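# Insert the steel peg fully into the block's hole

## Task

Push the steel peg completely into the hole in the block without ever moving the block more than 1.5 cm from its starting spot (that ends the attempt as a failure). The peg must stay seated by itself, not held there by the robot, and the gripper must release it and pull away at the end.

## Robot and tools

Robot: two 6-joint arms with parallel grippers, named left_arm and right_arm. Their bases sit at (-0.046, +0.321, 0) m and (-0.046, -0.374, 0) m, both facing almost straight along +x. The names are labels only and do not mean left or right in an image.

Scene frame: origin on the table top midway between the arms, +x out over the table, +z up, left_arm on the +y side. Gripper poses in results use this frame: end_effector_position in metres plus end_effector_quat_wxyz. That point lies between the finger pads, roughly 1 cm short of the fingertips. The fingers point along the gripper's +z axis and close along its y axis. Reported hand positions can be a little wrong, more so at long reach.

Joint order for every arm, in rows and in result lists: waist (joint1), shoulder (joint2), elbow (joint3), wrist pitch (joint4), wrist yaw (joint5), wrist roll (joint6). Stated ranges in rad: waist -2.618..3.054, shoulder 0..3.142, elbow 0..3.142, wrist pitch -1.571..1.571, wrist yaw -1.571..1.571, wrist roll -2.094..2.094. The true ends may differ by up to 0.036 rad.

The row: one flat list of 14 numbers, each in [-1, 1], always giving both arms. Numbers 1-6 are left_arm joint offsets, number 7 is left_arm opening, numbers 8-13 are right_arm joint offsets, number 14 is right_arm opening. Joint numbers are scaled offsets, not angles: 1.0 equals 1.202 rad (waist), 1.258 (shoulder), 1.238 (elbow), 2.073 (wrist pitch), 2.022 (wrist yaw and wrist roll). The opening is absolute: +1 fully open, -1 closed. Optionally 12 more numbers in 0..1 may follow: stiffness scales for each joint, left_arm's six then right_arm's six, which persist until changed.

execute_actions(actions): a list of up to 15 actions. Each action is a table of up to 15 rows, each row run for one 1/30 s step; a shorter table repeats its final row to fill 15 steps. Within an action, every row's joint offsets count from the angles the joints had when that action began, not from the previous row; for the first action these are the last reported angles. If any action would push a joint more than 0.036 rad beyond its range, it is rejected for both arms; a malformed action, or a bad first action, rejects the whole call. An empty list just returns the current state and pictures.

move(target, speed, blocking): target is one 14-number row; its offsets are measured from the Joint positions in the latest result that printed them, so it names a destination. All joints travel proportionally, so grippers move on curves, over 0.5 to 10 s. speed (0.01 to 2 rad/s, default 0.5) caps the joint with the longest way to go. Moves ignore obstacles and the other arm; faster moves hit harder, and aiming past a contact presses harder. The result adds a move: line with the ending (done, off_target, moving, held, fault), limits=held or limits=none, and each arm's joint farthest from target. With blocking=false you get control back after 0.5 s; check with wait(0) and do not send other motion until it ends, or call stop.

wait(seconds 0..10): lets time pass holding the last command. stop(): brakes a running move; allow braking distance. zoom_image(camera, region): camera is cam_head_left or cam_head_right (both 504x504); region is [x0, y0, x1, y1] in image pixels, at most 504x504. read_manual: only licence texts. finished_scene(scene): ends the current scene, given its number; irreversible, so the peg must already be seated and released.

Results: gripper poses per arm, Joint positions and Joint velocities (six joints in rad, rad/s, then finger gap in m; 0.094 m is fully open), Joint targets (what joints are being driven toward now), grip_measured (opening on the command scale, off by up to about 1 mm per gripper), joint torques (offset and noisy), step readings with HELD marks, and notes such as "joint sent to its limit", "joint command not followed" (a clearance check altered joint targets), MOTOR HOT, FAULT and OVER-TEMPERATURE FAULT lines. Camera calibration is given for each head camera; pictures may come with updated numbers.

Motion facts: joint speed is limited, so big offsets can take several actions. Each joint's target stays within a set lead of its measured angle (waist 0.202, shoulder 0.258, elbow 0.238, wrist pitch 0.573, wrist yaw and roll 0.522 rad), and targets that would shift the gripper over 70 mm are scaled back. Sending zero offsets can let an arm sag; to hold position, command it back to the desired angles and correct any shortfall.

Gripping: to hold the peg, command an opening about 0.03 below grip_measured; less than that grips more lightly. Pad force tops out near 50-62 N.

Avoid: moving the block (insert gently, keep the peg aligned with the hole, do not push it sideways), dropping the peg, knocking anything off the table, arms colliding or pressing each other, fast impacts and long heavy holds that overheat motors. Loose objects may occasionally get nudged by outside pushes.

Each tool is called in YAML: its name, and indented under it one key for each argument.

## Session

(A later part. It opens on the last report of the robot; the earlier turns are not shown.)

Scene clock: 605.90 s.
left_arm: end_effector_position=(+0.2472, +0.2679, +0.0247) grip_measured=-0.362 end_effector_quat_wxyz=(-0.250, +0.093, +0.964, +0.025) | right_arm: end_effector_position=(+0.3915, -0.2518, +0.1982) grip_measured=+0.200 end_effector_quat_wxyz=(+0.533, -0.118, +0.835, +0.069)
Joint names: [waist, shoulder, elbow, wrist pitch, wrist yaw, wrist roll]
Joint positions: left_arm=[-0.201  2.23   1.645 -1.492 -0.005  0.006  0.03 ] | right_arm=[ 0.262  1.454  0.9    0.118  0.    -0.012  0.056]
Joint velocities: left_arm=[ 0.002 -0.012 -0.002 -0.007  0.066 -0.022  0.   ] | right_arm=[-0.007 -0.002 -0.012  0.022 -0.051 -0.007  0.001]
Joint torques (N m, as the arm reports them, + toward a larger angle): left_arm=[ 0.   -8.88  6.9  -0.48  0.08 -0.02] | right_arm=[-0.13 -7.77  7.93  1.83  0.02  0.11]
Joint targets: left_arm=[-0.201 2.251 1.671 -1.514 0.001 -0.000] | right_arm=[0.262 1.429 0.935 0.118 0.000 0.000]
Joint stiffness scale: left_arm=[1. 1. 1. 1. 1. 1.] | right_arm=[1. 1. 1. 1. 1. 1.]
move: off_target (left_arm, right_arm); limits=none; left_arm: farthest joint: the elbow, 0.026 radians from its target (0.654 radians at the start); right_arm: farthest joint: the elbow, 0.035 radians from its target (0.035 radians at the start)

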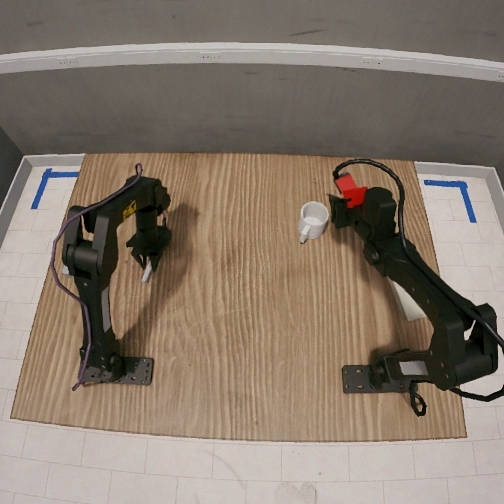

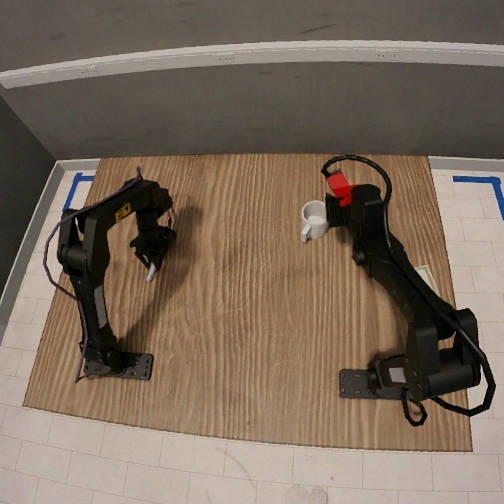

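move:
  target: [0,0.036,0.021,-0.0106,0.003,-0.003,-0.36, 0,-0.02,0.028,0,0,0.006,0.2]
  speed: 0.2

Scene clock: 614.87 s.
left_arm: end_effector_position=(+0.2468, +0.2679, +0.0245) grip_measured=-0.362 end_effector_quat_wxyz=(-0.251, +0.093, +0.963, +0.025) | right_arm: end_effector_position=(+0.3915, -0.2518, +0.1982) grip_measured=+0.200 end_effector_quat_wxyz=(+0.533, -0.118, +0.835, +0.069)
Joint names: [waist, shoulder, elbow, wrist pitch, wrist yaw, wrist roll]
Joint positions: left_arm=[-0.201  2.232  1.645 -1.493 -0.005  0.006  0.03 ] | right_arm=[ 0.262  1.454  0.9    0.118  0.    -0.012  0.056]
Joint velocities: left_arm=[ 0.002  0.002  0.002  0.007 -0.037 -0.051 -0.001] | right_arm=[-0.007 -0.012 -0.007  0.081 -0.066 -0.051 -0.001]
Joint torques (N m, as the arm reports them, + toward a larger angle): left_arm=[-0.01 -7.13  6.93 -0.5   0.08 -0.03] | right_arm=[-0.08 -7.83  7.85  1.85  0.01  0.17]
Joint targets: left_arm=[-0.201 2.276 1.671 -1.514 0.001 -0.000] | right_arm=[0.262 1.429 0.935 0.118 0.000 0.001]
Joint stiffness scale: left_arm=[1. 1. 1. 1. 1. 1.] | right_arm=[1. 1. 1. 1. 1. 1.]
move: off_target (left_arm, right_arm); limits=none; left_arm: farthest joint: the shoulder, 0.043 radians from its target (0.045 radians at the start); right_arm: farthest joint: the elbow, 0.035 radians from its target (0.035 radians at the start)

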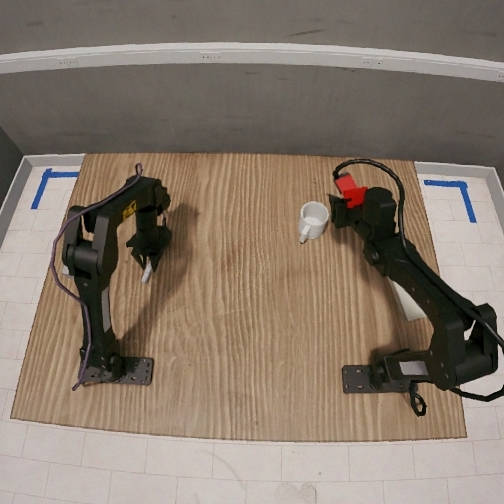

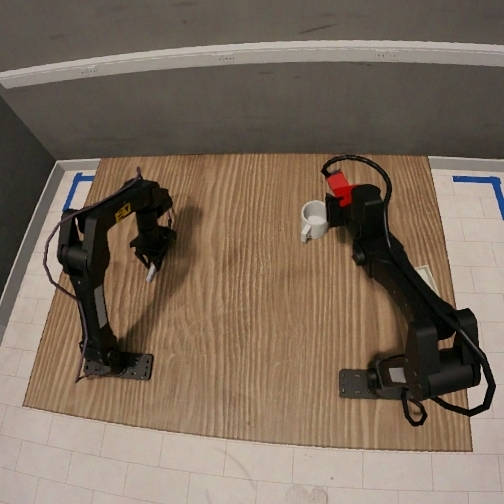

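move:
  target: [0,-0.415,-0.523,0.316,0.003,-0.003,-0.36, 0,-0.02,0.028,0,0,0.006,0.2]
  speed: 0.4

Scene clock: 648.50 s.
left_arm: end_effector_position=(+0.2358, +0.2700, +0.0147) grip_measured=-0.362 end_effector_quat_wxyz=(-0.001, +0.095, +0.995, +0.002) | right_arm: end_effector_position=(+0.3915, -0.2518, +0.1982) grip_measured=+0.200 end_effector_quat_wxyz=(+0.533, -0.118, +0.835, +0.069)
Joint names: [waist, shoulder, elbow, wrist pitch, wrist yaw, wrist roll]
Joint positions: left_arm=[-0.201  1.735  1.017 -0.854 -0.005  0.006  0.03 ] | right_arm=[ 0.262  1.454  0.9    0.118  0.    -0.012  0.056]
Joint velocities: left_arm=[ 0.007 -0.002  0.007 -0.095  0.022  0.037  0.   ] | right_arm=[-0.007 -0.002  0.002 -0.022  0.022  0.007 -0.   ]
Joint torques (N m, as the arm reports them, + toward a larger angle): left_arm=[ 0.05 -8.82  3.81  0.79  0.08 -0.04] | right_arm=[ 0.06 -7.62  8.31  1.83 -0.02  0.17]
Joint targets: left_arm=[-0.201 1.710 0.997 -0.838 0.001 -0.000] | right_arm=[0.262 1.429 0.935 0.118 0.000 0.001]
Joint stiffness scale: left_arm=[1. 1. 1. 1. 1. 1.] | right_arm=[1. 1. 1. 1. 1. 1.]
move: off_target (left_arm, right_arm); limits=none; left_arm: farthest joint: the shoulder, 0.025 radians from its target (0.522 radians at the start); right_arm: farthest joint: the elbow, 0.035 radians from its target (0.035 radians at the start)

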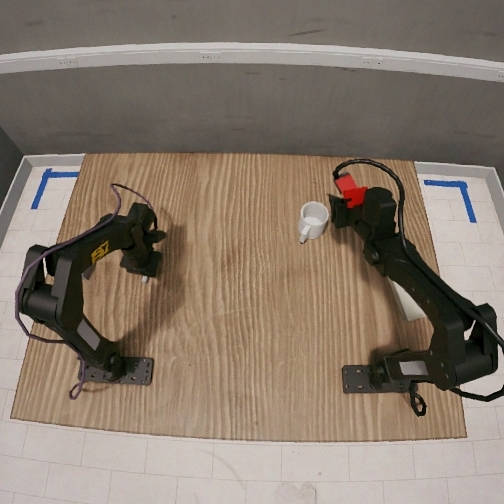

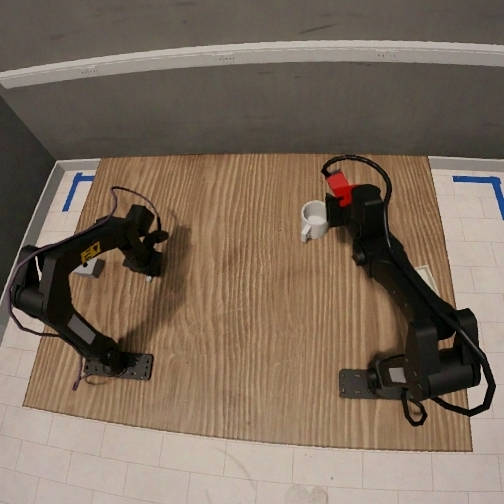

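move:
  target: [0,-0.02,-0.016,0.008,0.003,-0.003,-0.9, 0,-0.02,0.028,0,0,0.006,0.2]
  speed: 0.3

move:
  target: [0,-0.02,0.3,0.008,0.003,-0.003,-0.9, 0,-0.02,0.028,0,0,0.006,0.2]
  speed: 0.6

Scene clock: 669.20 s.
left_arm: end_effector_position=(+0.2362, +0.2700, +0.0147) grip_measured=-0.700 end_effector_quat_wxyz=(+0.000, +0.095, +0.995, +0.003) | right_arm: end_effector_position=(+0.3915, -0.2518, +0.1982) grip_measured=+0.200 end_effector_quat_wxyz=(+0.533, -0.118, +0.835, +0.069)
Joint names: [waist, shoulder, elbow, wrist pitch, wrist yaw, wrist roll]
Joint positions: left_arm=[-0.201  1.735  1.017 -0.853 -0.005  0.006  0.014] | right_arm=[ 0.262  1.454  0.9    0.118  0.    -0.012  0.056]
Joint velocities: left_arm=[-0.022 -0.012 -0.007 -0.007  0.037  0.095 -0.001] | right_arm=[-0.022 -0.012 -0.002 -0.007 -0.037  0.022 -0.001]
Joint torques (N m, as the arm reports them, + toward a larger angle): left_arm=[ 0.02 -8.89  3.83  0.76  0.09 -0.04] | right_arm=[ 0.09 -7.84  8.22  1.9   0.    0.14]
Joint targets: left_arm=[-0.201 1.710 0.997 -0.838 0.001 -0.000] | right_arm=[0.262 1.429 0.935 0.118 0.000 0.000]
Joint stiffness scale: left_arm=[1. 1. 1. 1. 1. 1.] | right_arm=[1. 1. 1. 1. 1. 1.]
move: off_target (left_arm, right_arm); limits=none; left_arm: farthest joint: the shoulder, 0.025 radians from its target (0.025 radians at the start); right_arm: farthest joint: the elbow, 0.035 radians from its target (0.035 radians at the start)

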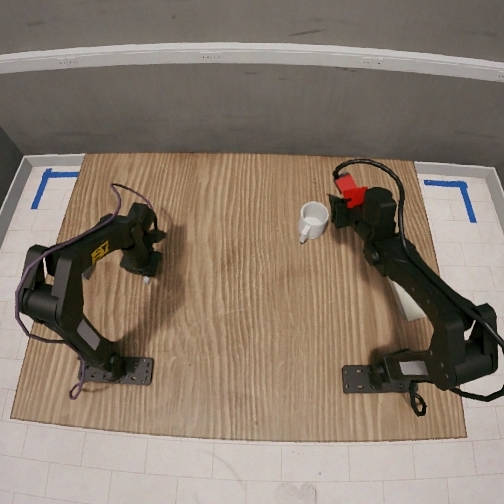

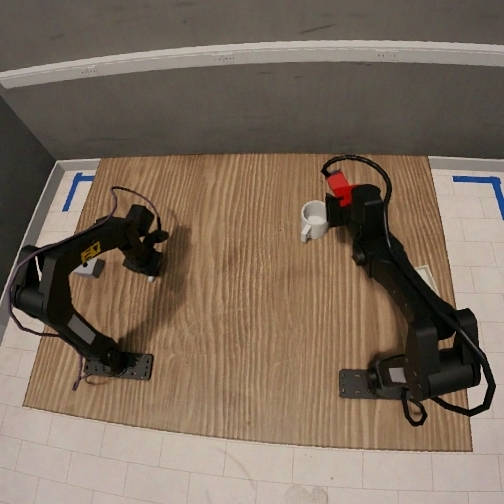

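Scene clock: 670.23 s.
left_arm: end_effector_position=(+0.3449, +0.2496, +0.1103) grip_measured=-0.700 end_effector_quat_wxyz=(+0.173, +0.093, +0.980, -0.013) | right_arm: end_effector_position=(+0.3915, -0.2518, +0.1982) grip_measured=+0.200 end_effector_quat_wxyz=(+0.533, -0.118, +0.835, +0.069)
Joint names: [waist, shoulder, elbow, wrist pitch, wrist yaw, wrist roll]
Joint positions: left_arm=[-0.201  1.735  1.355 -0.842 -0.005  0.006  0.014] | right_arm=[ 0.262  1.454  0.9    0.118  0.    -0.012  0.056]
Joint velocities: left_arm=[-0.002 -0.012  0.002  0.022  0.066 -0.007 -0.001] | right_arm=[-0.007  0.002  0.002  0.007 -0.007 -0.037 -0.001]
Joint torques (N m, as the arm reports them, + toward a larger angle): left_arm=[ 0.03 -9.95  9.33  1.31  0.08 -0.04] | right_arm=[ 0.18 -7.79  8.1   1.81  0.    0.14]
Joint targets: left_arm=[-0.201 1.710 1.388 -0.836 0.001 -0.000] | right_arm=[0.262 1.429 0.935 0.118 0.000 0.001]
Joint stiffness scale: left_arm=[1. 1. 1. 1. 1. 1.] | right_arm=[1. 1. 1. 1. 1. 1.]
move: off_target (left_arm, right_arm); limits=none; left_arm: farthest joint: the elbow, 0.034 radians from its target (0.371 radians at the start); right_arm: farthest joint: the elbow, 0.035 radians from its target (0.035 radians at the start)

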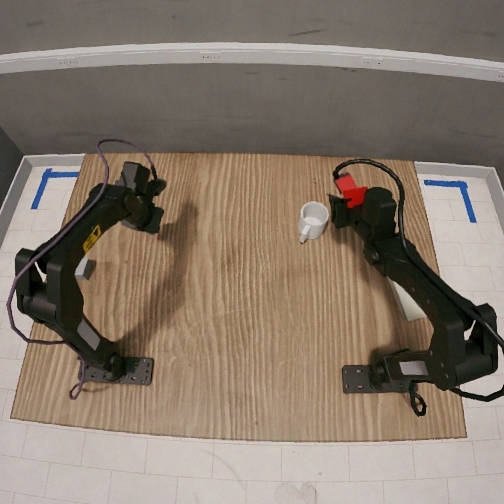

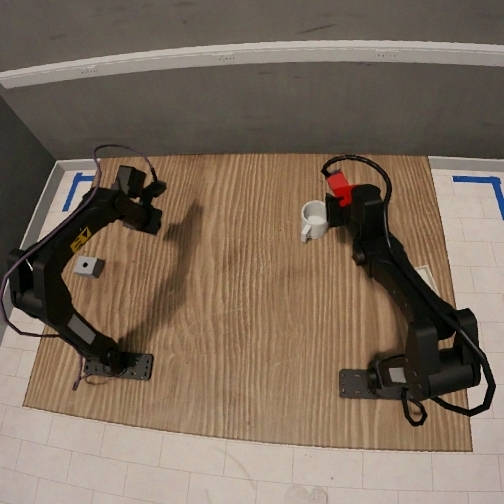

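move:
  target: [0,0.268,-0.373,0.9725,0.645,-0.003,-0.9, 0,-0.02,0.028,0,0,0.006,0.2]
  speed: 1.0

zoom_image:
  camera: "cam_head_left"
  region: [130, 150, 290, 310]

Scene clock: 679.33 s.
left_arm: end_effector_position=(+0.3341, +0.0765, +0.1474) grip_measured=-0.699 end_effector_quat_wxyz=(+0.520, +0.474, +0.526, -0.477) | right_arm: end_effector_position=(+0.3915, -0.2518, +0.1982) grip_measured=+0.200 end_effector_quat_wxyz=(+0.533, -0.118, +0.835, +0.069)
Joint names: [waist, shoulder, elbow, wrist pitch, wrist yaw, wrist roll]
Joint positions: left_arm=[-0.201  2.072  0.909  1.149  1.29   0.005  0.014] | right_arm=[ 0.262  1.454  0.9    0.118  0.    -0.012  0.056]
Joint velocities: left_arm=[ 0.002 -0.002 -0.007  0.007 -0.037 -0.022 -0.   ] | right_arm=[-0.002  0.007  0.002 -0.037  0.007 -0.007  0.   ]
Joint torques (N m, as the arm reports them, + toward a larger angle): left_arm=[ 0.01 -9.32  3.56  2.    0.13 -0.03] | right_arm=[-0.02 -7.73  8.05  1.82  0.01  0.19]
Joint targets: left_arm=[-0.201 2.072 0.893 1.174 1.299 -0.000] | right_arm=[0.262 1.429 0.935 0.118 0.000 0.001]
Joint stiffness scale: left_arm=[1. 1. 1. 1. 1. 1.] | right_arm=[1. 1. 1. 1. 1. 1.]
move: off_target (left_arm, right_arm); limits=none; left_arm: farthest joint: the wrist pitch, 0.025 radians from its target (2.016 radians at the start); right_arm: farthest joint: the elbow, 0.035 radians from its target (0.035 radians at the start)

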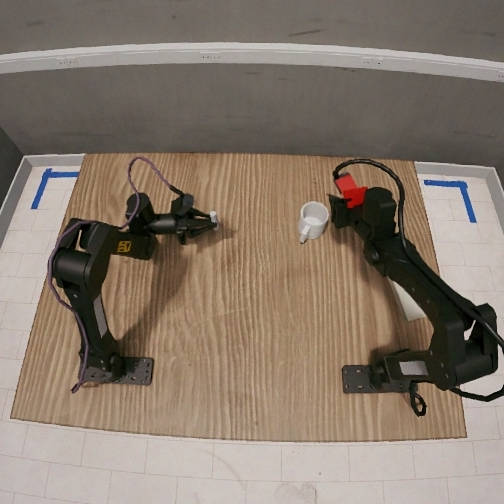

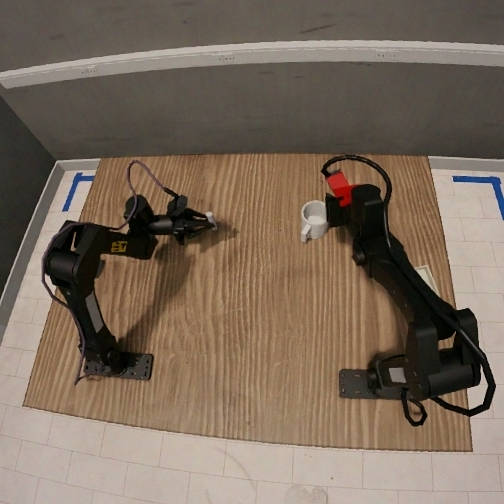

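Region (130, 150, 290, 310) of cam_head_left's 504x504 image, scaled by 3.150, with more detail than that image has.

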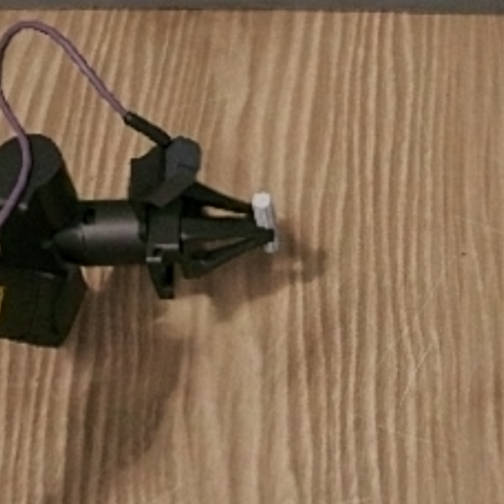

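move:
  target: [0,0.2755,0.0485,0.1715,0.005,-0.003,-0.9, 0,-0.02,0.028,0,0,0.006,0.2]
  speed: 0.4

zoom_image:
  camera: "cam_head_left"
  region: [130, 150, 290, 310]

zoom_image:
  camera: "cam_head_right"
  region: [130, 150, 290, 310]

Scene clock: 697.03 s.
left_arm: end_effector_position=(+0.3329, +0.0766, +0.0522) grip_measured=-0.699 end_effector_quat_wxyz=(+0.521, +0.475, +0.525, -0.477) | right_arm: end_effector_position=(+0.3915, -0.2518, +0.1982) grip_measured=+0.200 end_effector_quat_wxyz=(+0.533, -0.118, +0.835, +0.069)
Joint names: [waist, shoulder, elbow, wrist pitch, wrist yaw, wrist roll]
Joint positions: left_arm=[-0.201  2.422  0.932  1.479  1.292  0.005  0.014] | right_arm=[ 0.262  1.454  0.9    0.118  0.    -0.012  0.056]
Joint velocities: left_arm=[-0.022 -0.002 -0.002 -0.022 -0.022 -0.037  0.   ] | right_arm=[-0.012  0.007  0.002  0.022 -0.037 -0.066 -0.001]
Joint torques (N m, as the arm reports them, + toward a larger angle): left_arm=[  0.02 -10.4    6.15   1.93   0.14  -0.03] | right_arm=[-0.04 -7.48  7.96  1.82  0.03  0.14]
Joint targets: left_arm=[-0.201 2.418 0.969 1.504 1.300 -0.001] | right_arm=[0.262 1.429 0.935 0.118 0.000 0.001]
Joint stiffness scale: left_arm=[1. 1. 1. 1. 1. 1.] | right_arm=[1. 1. 1. 1. 1. 1.]
move: off_target (left_arm, right_arm); limits=none; left_arm: farthest joint: the elbow, 0.037 radians from its target (0.060 radians at the start); right_arm: farthest joint: the elbow, 0.035 radians from its target (0.035 radians at the start)

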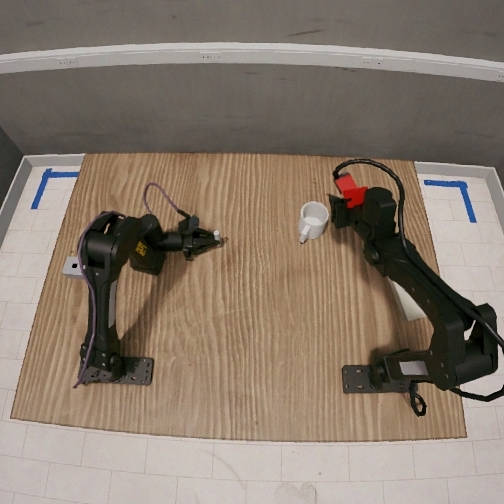

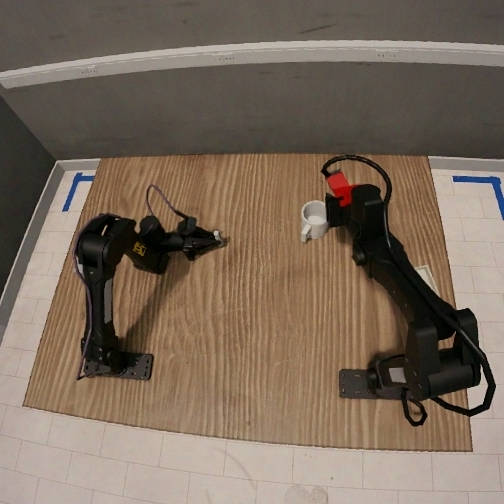

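Region (130, 150, 290, 310) of cam_head_left's 504x504 image, scaled by 3.150, with more detail than that image has.

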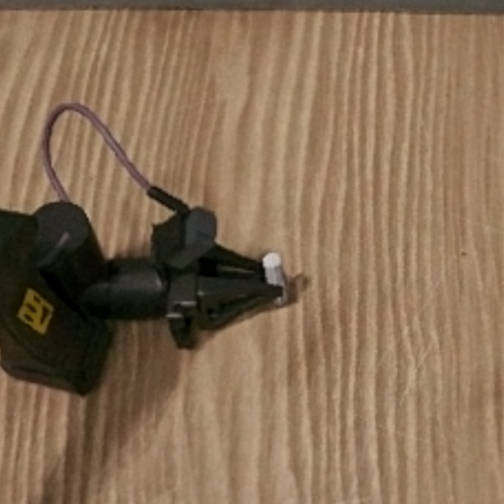

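Region (130, 150, 290, 310) of cam_head_right's 504x504 image, scaled by 3.150, with more detail than that image has.

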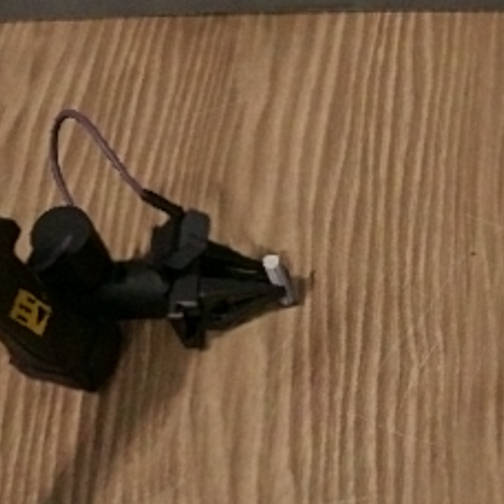

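move:
  target: [0,0.016,0.03,0.027,0.004,-0.003,-0.9, 0,-0.02,0.028,0,0,0.006,0.2]
  speed: 0.2

move:
  target: [0,0,0.03,0.012,0.004,-0.003,-0.64, 0,-0.02,0.028,0,0,0.006,0.2]
  speed: 0.2

move:
  target: [0,0,0.03,0.012,0.004,-0.003,0.2, 0,-0.02,0.028,0,0,0.006,0.2]
  speed: 0.2

zoom_image:
  camera: "cam_head_left"
  region: [130, 150, 290, 310]

Scene clock: 708.67 s.
left_arm: end_effector_position=(+0.3318, +0.0769, +0.0488) grip_measured=-0.699 end_effector_quat_wxyz=(+0.525, +0.478, +0.521, -0.474) | right_arm: end_effector_position=(+0.3915, -0.2518, +0.1982) grip_measured=+0.200 end_effector_quat_wxyz=(+0.533, -0.118, +0.835, +0.069)
Joint names: [waist, shoulder, elbow, wrist pitch, wrist yaw, wrist roll]
Joint positions: left_arm=[-0.201  2.439  0.932  1.511  1.292  0.005  0.014] | right_arm=[ 0.262  1.454  0.9    0.118  0.    -0.012  0.056]
Joint velocities: left_arm=[-0.012 -0.002  0.002 -0.051 -0.051 -0.007 -0.001] | right_arm=[-0.007 -0.002 -0.002  0.081 -0.007  0.022 -0.   ]
Joint torques (N m, as the arm reports them, + toward a larger angle): left_arm=[ -0.01 -10.04   6.02   1.97   0.12  -0.03] | right_arm=[ 0.07 -7.85  8.06  1.79 -0.02  0.15]
Joint targets: left_arm=[-0.201 2.442 0.969 1.536 1.300 -0.001] | right_arm=[0.262 1.429 0.935 0.118 0.000 0.001]
Joint stiffness scale: left_arm=[1. 1. 1. 1. 1. 1.] | right_arm=[1. 1. 1. 1. 1. 1.]
move: off_target (left_arm, right_arm); limits=none; left_arm: farthest joint: the elbow, 0.037 radians from its target (0.037 radians at the start); right_arm: farthest joint: the elbow, 0.035 radians from its target (0.035 radians at the start)

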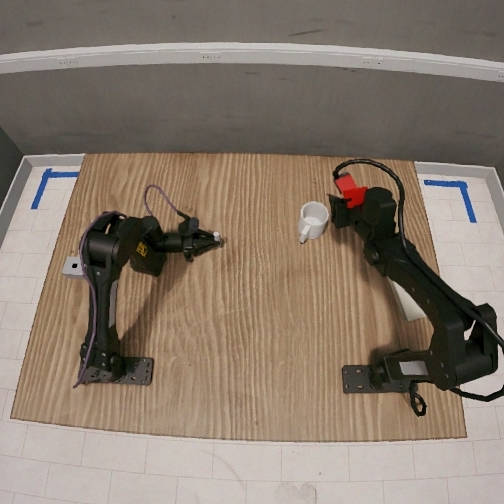

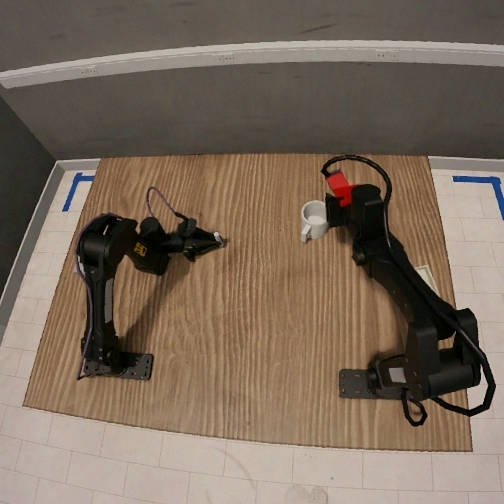

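Scene clock: 709.50 s.
left_arm: end_effector_position=(+0.3316, +0.0768, +0.0504) grip_measured=-0.642 end_effector_quat_wxyz=(+0.529, +0.480, +0.517, -0.472) | right_arm: end_effector_position=(+0.3915, -0.2518, +0.1982) grip_measured=+0.200 end_effector_quat_wxyz=(+0.533, -0.118, +0.835, +0.069)
Joint names: [waist, shoulder, elbow, wrist pitch, wrist yaw, wrist roll]
Joint positions: left_arm=[-0.201  2.439  0.932  1.524  1.293  0.005  0.017] | right_arm=[ 0.262  1.454  0.9    0.118  0.    -0.012  0.056]
Joint velocities: left_arm=[ 0.007 -0.007 -0.017 -0.081 -0.066 -0.022  0.001] | right_arm=[-0.017 -0.007 -0.012 -0.007 -0.037  0.022  0.   ]
Joint torques (N m, as the arm reports them, + toward a larger angle): left_arm=[  0.06 -10.22   6.     1.8    0.11  -0.03] | right_arm=[-0.32 -7.57  7.99  1.77  0.    0.12]
Joint targets: left_arm=[-0.201 2.439 0.969 1.536 1.300 -0.001] | right_arm=[0.262 1.429 0.935 0.118 0.000 0.001]
Joint stiffness scale: left_arm=[1. 1. 1. 1. 1. 1.] | right_arm=[1. 1. 1. 1. 1. 1.]
move: off_target (left_arm, right_arm); limits=none; left_arm: farthest joint: the elbow, 0.037 radians from its target (0.037 radians at the start); right_arm: farthest joint: the elbow, 0.035 radians from its target (0.035 radians at the start)

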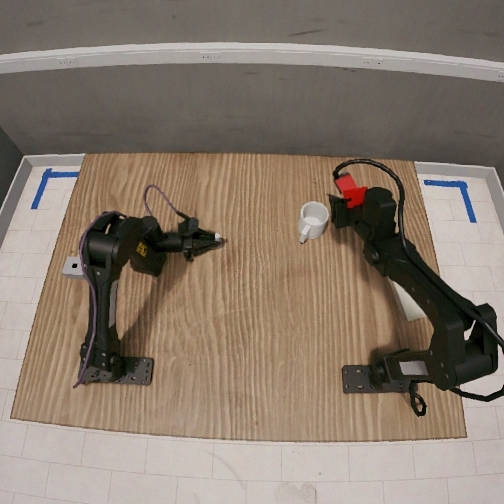

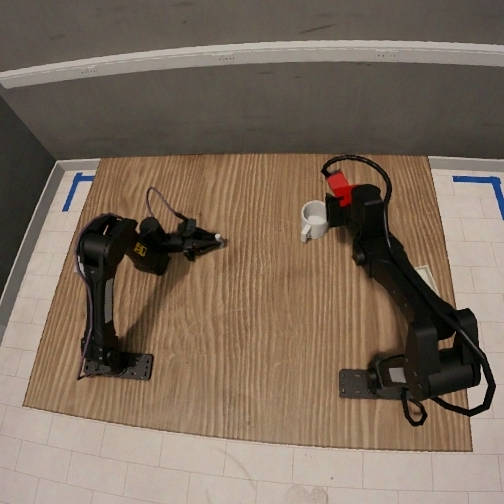

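Scene clock: 710.33 s.
left_arm: end_effector_position=(+0.3314, +0.0768, +0.0520) grip_measured=+0.198 end_effector_quat_wxyz=(+0.533, +0.483, +0.512, -0.470) | right_arm: end_effector_position=(+0.3915, -0.2518, +0.1982) grip_measured=+0.200 end_effector_quat_wxyz=(+0.533, -0.118, +0.835, +0.069)
Joint names: [waist, shoulder, elbow, wrist pitch, wrist yaw, wrist roll]
Joint positions: left_arm=[-0.201  2.439  0.932  1.537  1.294  0.005  0.056] | right_arm=[ 0.262  1.454  0.9    0.118  0.    -0.012  0.056]
Joint velocities: left_arm=[-0.012 -0.002 -0.012  0.007  0.022  0.007  0.001] | right_arm=[-0.012 -0.012  0.027 -0.051 -0.11  -0.022  0.001]
Joint torques (N m, as the arm reports them, + toward a larger angle): left_arm=[  0.03 -10.17   6.01   1.85   0.08  -0.03] | right_arm=[ 0.01 -7.69  8.22  1.79 -0.01  0.09]
Joint targets: left_arm=[-0.201 2.439 0.969 1.549 1.301 -0.001] | right_arm=[0.262 1.429 0.935 0.118 0.000 0.001]
Joint stiffness scale: left_arm=[1. 1. 1. 1. 1. 1.] | right_arm=[1. 1. 1. 1. 1. 1.]
move: off_target (left_arm, right_arm); limits=none; left_arm: farthest joint: the elbow, 0.037 radians from its target (0.037 radians at the start); right_arm: farthest joint: the elbow, 0.035 radians from its target (0.035 radians at the start)

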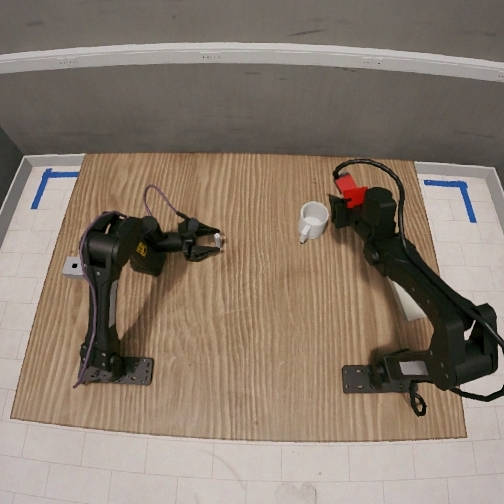

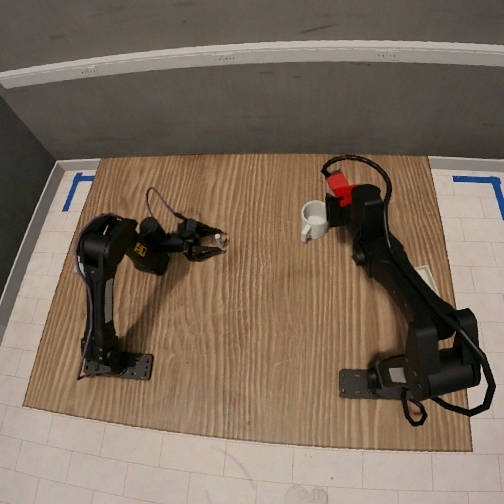

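Region (130, 150, 290, 310) of cam_head_left's 504x504 image, scaled by 3.150, with more detail than that image has.

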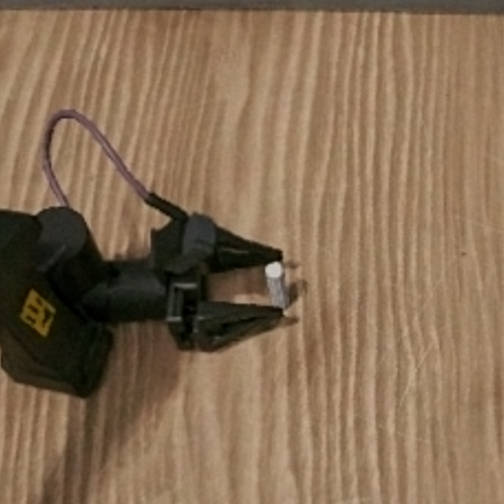

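move:
  target: [0,-0.28,0.0,-0.18,0.004,-0.003,0.2, 0,-0.02,0.028,0,0,0.006,0.2]
  speed: 0.6

move:
  target: [-0.335,0,1.0,-1.0,-0.64,-0.003,-0.15, 0,-0.02,0.028,0,0,0.006,0.2]
  speed: 1.2

Scene clock: 728.47 s.
left_arm: end_effector_position=(+0.3387, +0.0754, +0.1455) grip_measured=+0.198 end_effector_quat_wxyz=(+0.527, +0.480, +0.517, -0.473) | right_arm: end_effector_position=(+0.3915, -0.2518, +0.1982) grip_measured=+0.200 end_effector_quat_wxyz=(+0.533, -0.118, +0.835, +0.069)
Joint names: [waist, shoulder, elbow, wrist pitch, wrist yaw, wrist roll]
Joint positions: left_arm=[-0.201  2.102  0.932  1.183  1.295  0.005  0.056] | right_arm=[ 0.262  1.454  0.9    0.118  0.    -0.012  0.056]
Joint velocities: left_arm=[-0.012 -0.007  0.007  0.022 -0.037 -0.051 -0.001] | right_arm=[-0.002 -0.002 -0.027  0.051  0.022 -0.037 -0.   ]
Joint torques (N m, as the arm reports them, + toward a larger angle): left_arm=[  0.02 -10.68   4.84   1.55   0.1   -0.04] | right_arm=[ 0.02 -7.82  8.26  1.79 -0.02  0.15]
Joint targets: left_arm=[-0.201 2.087 0.932 1.164 1.302 -0.001] | right_arm=[0.262 1.429 0.935 0.118 0.000 0.001]
Joint stiffness scale: left_arm=[1. 1. 1. 1. 1. 1.] | right_arm=[1. 1. 1. 1. 1. 1.]
move: off_target (right_arm); limits=none; left_arm: farthest joint: the wrist pitch, 0.019 radians from its target (0.374 radians at the start); right_arm: farthest joint: the elbow, 0.035 radians from its target (0.035 radians at the start)

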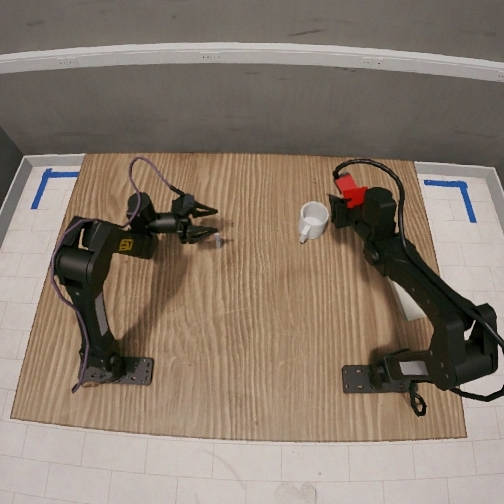

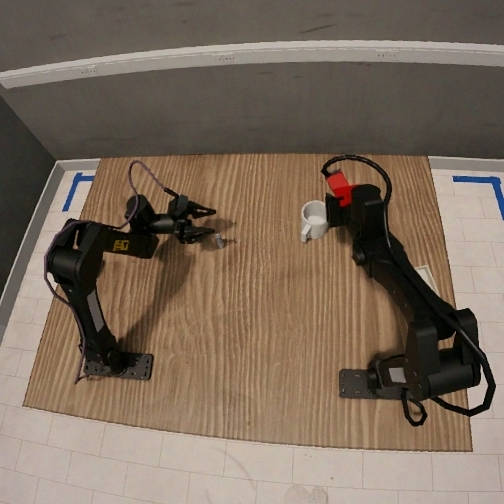

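Scene clock: 731.17 s.
left_arm: end_effector_position=(+0.4217, +0.0099, +0.2286) grip_measured=-0.148 end_effector_quat_wxyz=(+0.340, +0.273, +0.894, -0.105) | right_arm: end_effector_position=(+0.3915, -0.2518, +0.1982) grip_measured=+0.200 end_effector_quat_wxyz=(+0.533, -0.118, +0.835, +0.069)
Joint names: [waist, shoulder, elbow, wrist pitch, wrist yaw, wrist roll]
Joint positions: left_arm=[-0.602  2.102  2.135 -0.876  0.008  0.005  0.04 ] | right_arm=[ 0.262  1.454  0.9    0.118  0.    -0.012  0.056]
Joint velocities: left_arm=[-0.007 -0.002 -0.007 -0.022 -0.007 -0.037 -0.001] | right_arm=[-0.017 -0.002  0.007 -0.007  0.007 -0.051 -0.   ]
Joint torques (N m, as the arm reports them, + toward a larger angle): left_arm=[ -0.22 -11.47   9.79   1.65  -0.11  -0.03] | right_arm=[-0.1  -7.78  7.97  1.8   0.02  0.11]
Joint targets: left_arm=[-0.603 2.102 2.170 -0.890 0.001 -0.001] | right_arm=[0.262 1.429 0.935 0.118 0.000 0.001]
Joint stiffness scale: left_arm=[1. 1. 1. 1. 1. 1.] | right_arm=[1. 1. 1. 1. 1. 1.]
move: off_target (left_arm, right_arm); limits=none; left_arm: farthest joint: the elbow, 0.035 radians from its target (1.238 radians at the start); right_arm: farthest joint: the elbow, 0.035 radians from its target (0.035 radians at the start)

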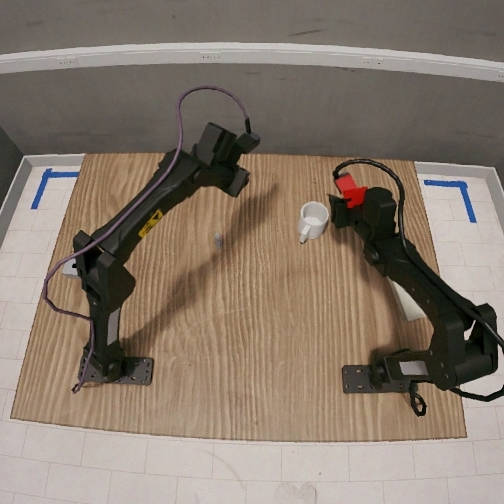

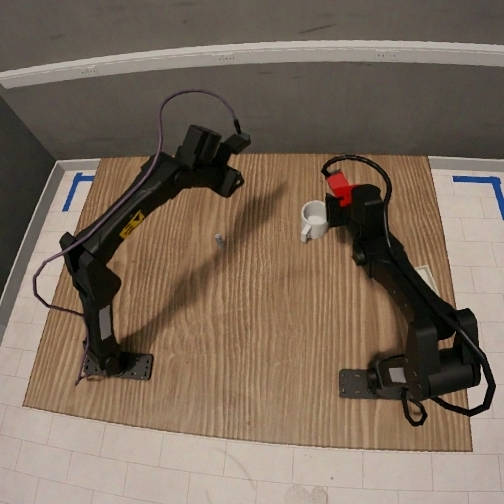

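move:
  target: [-0.002,0.1906,0.099,-0.2845,-0.004,-0.003,-0.15, 0,-0.02,0.028,0,0,0.006,0.2]
  speed: 0.6

zoom_image:
  camera: "cam_head_left"
  region: [150, 160, 290, 300]

zoom_image:
  camera: "cam_head_right"
  region: [150, 160, 290, 300]

Scene clock: 742.97 s.
left_arm: end_effector_position=(+0.3307, +0.0706, +0.0857) grip_measured=-0.148 end_effector_quat_wxyz=(-0.007, +0.291, +0.957, -0.001) | right_arm: end_effector_position=(+0.3915, -0.2518, +0.1982) grip_measured=+0.200 end_effector_quat_wxyz=(+0.533, -0.118, +0.835, +0.069)
Joint names: [waist, shoulder, elbow, wrist pitch, wrist yaw, wrist roll]
Joint positions: left_arm=[-0.602  2.348  2.216 -1.452  0.006  0.005  0.04 ] | right_arm=[ 0.262  1.454  0.9    0.118  0.    -0.012  0.056]
Joint velocities: left_arm=[-0.012  0.012 -0.002 -0.051 -0.037 -0.081  0.001] | right_arm=[ 0.002 -0.002 -0.017 -0.022 -0.037  0.037  0.001]
Joint torques (N m, as the arm reports them, + toward a larger angle): left_arm=[ -0.2  -12.65   9.35   0.45  -0.06  -0.04] | right_arm=[ 0.07 -7.65  8.05  1.81 -0.01  0.18]
Joint targets: left_arm=[-0.604 2.342 2.258 -1.466 -0.000 -0.001] | right_arm=[0.262 1.429 0.935 0.118 0.000 0.001]
Joint stiffness scale: left_arm=[1. 1. 1. 1. 1. 1.] | right_arm=[1. 1. 1. 1. 1. 1.]
move: off_target (left_arm, right_arm); limits=none; left_arm: farthest joint: the elbow, 0.042 radians from its target (0.122 radians at the start); right_arm: farthest joint: the elbow, 0.035 radians from its target (0.035 radians at the start)

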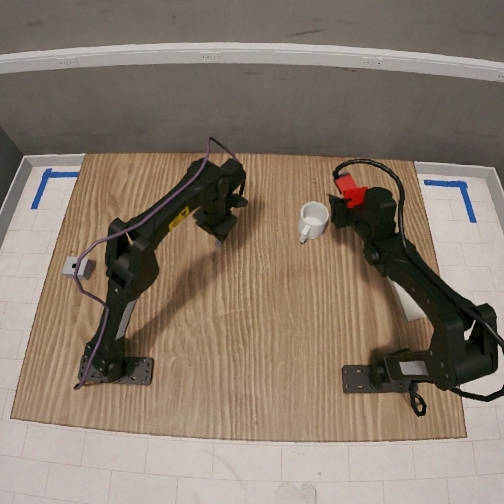

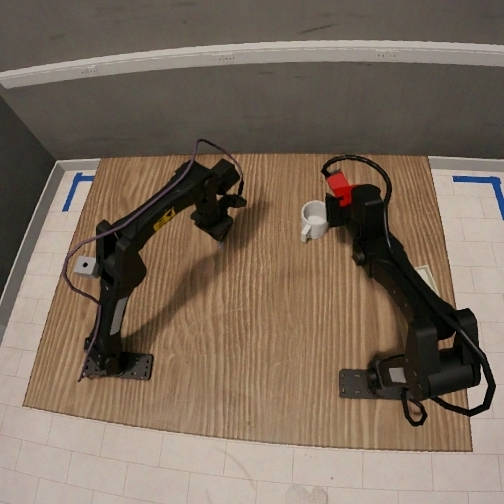

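Region (150, 160, 290, 300) of cam_head_left's 504x504 image, scaled by 3.600, with more detail than that image has.

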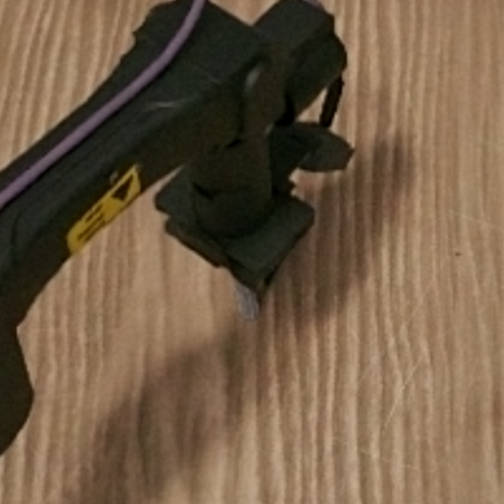

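Region (150, 160, 290, 300) of cam_head_right's 504x504 image, scaled by 3.600, with more detail than that image has.

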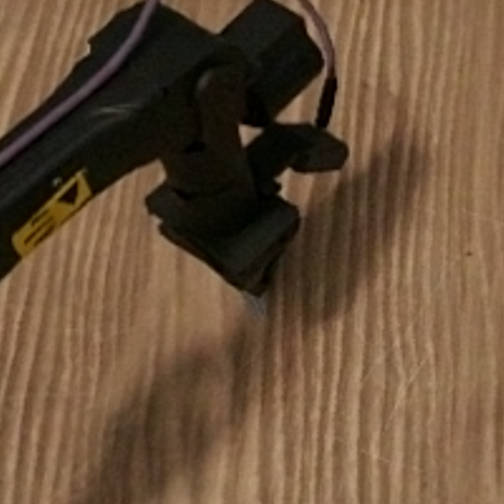

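move:
  target: [-0.002,-0.026,-0.146,0.0873,-0.003,-0.003,0.2, 0,-0.02,0.028,0,0,0.006,0.2]
  speed: 0.3

zoom_image:
  camera: "cam_head_left"
  region: [150, 160, 290, 300]

zoom_image:
  camera: "cam_head_right"
  region: [150, 160, 290, 300]

Scene clock: 754.17 s.
left_arm: end_effector_position=(+0.3317, +0.0700, +0.0443) grip_measured=+0.198 end_effector_quat_wxyz=(-0.007, +0.291, +0.957, -0.001) | right_arm: end_effector_position=(+0.3915, -0.2518, +0.1982) grip_measured=+0.200 end_effector_quat_wxyz=(+0.533, -0.118, +0.835, +0.069)
Joint names: [waist, shoulder, elbow, wrist pitch, wrist yaw, wrist roll]
Joint positions: left_arm=[-0.602  2.348  2.051 -1.287  0.006  0.005  0.056] | right_arm=[ 0.262  1.454  0.9    0.118  0.    -0.012  0.056]
Joint velocities: left_arm=[ 0.002 -0.002  0.002 -0.066  0.037 -0.066  0.001] | right_arm=[ 0.007 -0.007 -0.007  0.051 -0.037 -0.037  0.001]
Joint torques (N m, as the arm reports them, + toward a larger angle): left_arm=[ -0.23 -14.68   4.73   0.73  -0.05  -0.04] | right_arm=[ 0.   -7.77  8.22  1.84  0.03  0.16]
Joint targets: left_arm=[-0.604 2.315 2.035 -1.271 0.000 -0.001] | right_arm=[0.262 1.429 0.935 0.118 0.000 0.000]
Joint stiffness scale: left_arm=[1. 1. 1. 1. 1. 1.] | right_arm=[1. 1. 1. 1. 1. 1.]
move: off_target (left_arm, right_arm); limits=none; left_arm: farthest joint: the shoulder, 0.032 radians from its target (0.032 radians at the start); right_arm: farthest joint: the elbow, 0.035 radians from its target (0.035 radians at the start)

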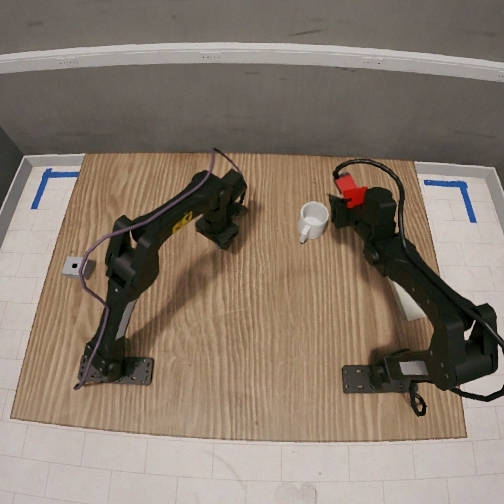

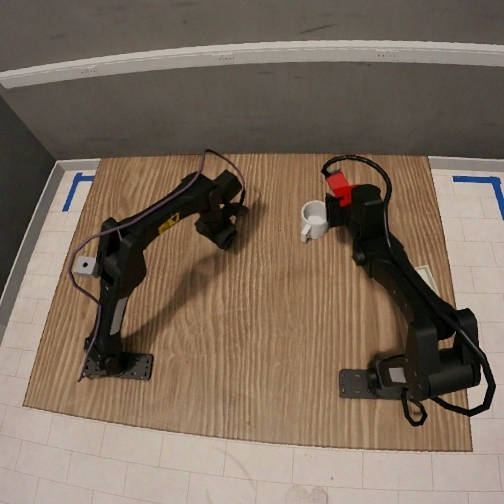

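Region (150, 160, 290, 300) of cam_head_left's 504x504 image, scaled by 3.600, with more detail than that image has.

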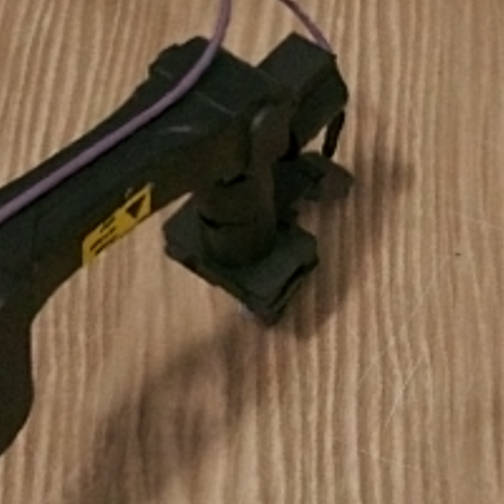

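Region (150, 160, 290, 300) of cam_head_right's 504x504 image, scaled by 3.600, with more detail than that image has.

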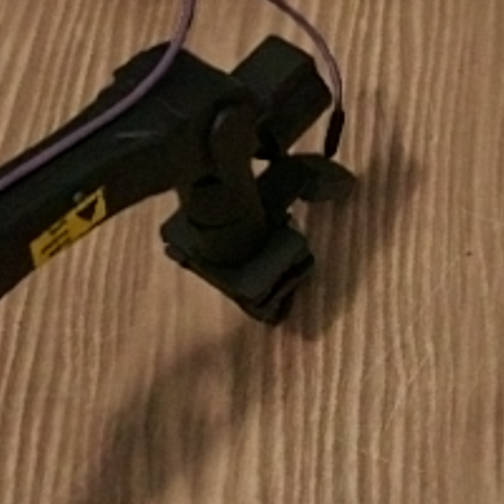

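move:
  target: [-0.002,-0.026,0.06,-0.0174,-0.003,-0.003,0.2, 0,-0.02,0.028,0,0,0.006,0.2]
  speed: 0.3

move:
  target: [-0.002,-0.026,0.033,-0.007,-0.003,-0.003,-0.9, 0,-0.02,0.028,0,0,0.006,0.2]
  speed: 0.3

Scene clock: 767.27 s.
left_arm: end_effector_position=(+0.3356, +0.0674, +0.0563) grip_measured=+0.198 end_effector_quat_wxyz=(+0.003, +0.291, +0.957, -0.004) | right_arm: end_effector_position=(+0.3915, -0.2518, +0.1982) grip_measured=+0.200 end_effector_quat_wxyz=(+0.533, -0.118, +0.835, +0.069)
Joint names: [waist, shoulder, elbow, wrist pitch, wrist yaw, wrist roll]
Joint positions: left_arm=[-0.602  2.342  2.089 -1.309  0.006  0.005  0.056] | right_arm=[ 0.262  1.454  0.9    0.118  0.    -0.012  0.056]
Joint velocities: left_arm=[ 0.012  0.012 -0.012 -0.066  0.051 -0.022  0.001] | right_arm=[-0.007 -0.002  0.002  0.037  0.081  0.037  0.   ]
Joint torques (N m, as the arm reports them, + toward a larger angle): left_arm=[ -0.19 -14.46   8.94   0.53  -0.06  -0.05] | right_arm=[ 0.01 -7.73  8.19  1.82  0.    0.17]
Joint targets: left_arm=[-0.604 2.315 2.126 -1.323 0.000 -0.001] | right_arm=[0.262 1.429 0.935 0.118 0.000 0.001]
Joint stiffness scale: left_arm=[1. 1. 1. 1. 1. 1.] | right_arm=[1. 1. 1. 1. 1. 1.]
move: off_target (left_arm, right_arm); limits=none; left_arm: farthest joint: the elbow, 0.036 radians from its target (0.074 radians at the start); right_arm: farthest joint: the elbow, 0.035 radians from its target (0.035 radians at the start)

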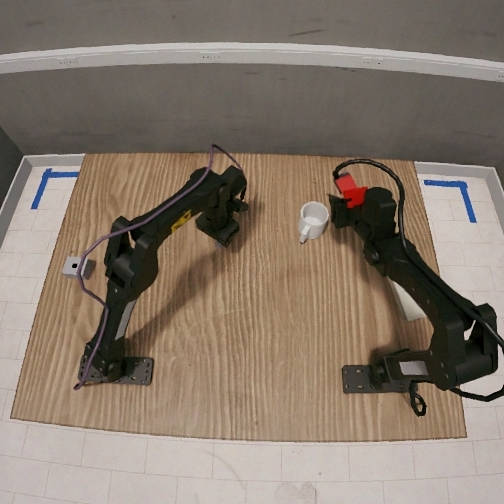

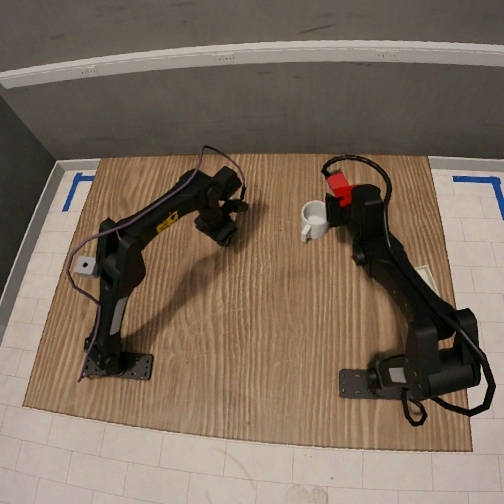

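Scene clock: 767.97 s.
left_arm: end_effector_position=(+0.3356, +0.0675, +0.0563) grip_measured=-0.697 end_effector_quat_wxyz=(+0.003, +0.291, +0.957, -0.004) | right_arm: end_effector_position=(+0.3915, -0.2518, +0.1982) grip_measured=+0.200 end_effector_quat_wxyz=(+0.533, -0.118, +0.835, +0.069)
Joint names: [waist, shoulder, elbow, wrist pitch, wrist yaw, wrist roll]
Joint positions: left_arm=[-0.602  2.342  2.089 -1.309  0.006  0.005  0.014] | right_arm=[ 0.262  1.454  0.9    0.118  0.    -0.012  0.056]
Joint velocities: left_arm=[ 0.007  0.007 -0.002  0.037  0.037  0.066  0.002] | right_arm=[-0.002 -0.002  0.002 -0.051 -0.081  0.051 -0.001]
Joint torques (N m, as the arm reports them, + toward a larger angle): left_arm=[ -0.17 -14.83   9.36   0.49  -0.04  -0.03] | right_arm=[-0.12 -7.79  7.9   1.86 -0.02  0.14]
Joint targets: left_arm=[-0.604 2.310 2.130 -1.324 0.000 -0.002] | right_arm=[0.262 1.429 0.935 0.118 0.000 0.001]
Joint stiffness scale: left_arm=[1. 1. 1. 1. 1. 1.] | right_arm=[1. 1. 1. 1. 1. 1.]
move: off_target (left_arm, right_arm); limits=none; left_arm: farthest joint: the elbow, 0.040 radians from its target (0.040 radians at the start); right_arm: farthest joint: the elbow, 0.035 radians from its target (0.035 radians at the start)

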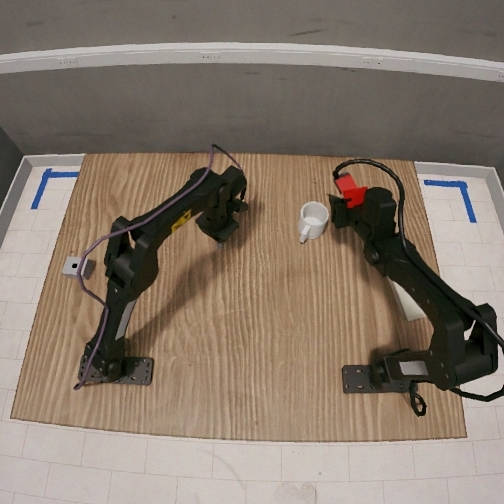

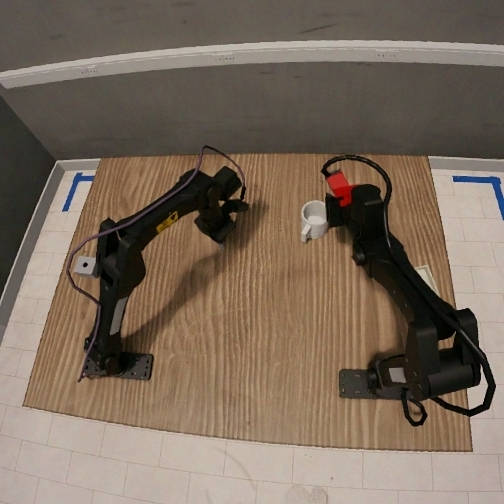

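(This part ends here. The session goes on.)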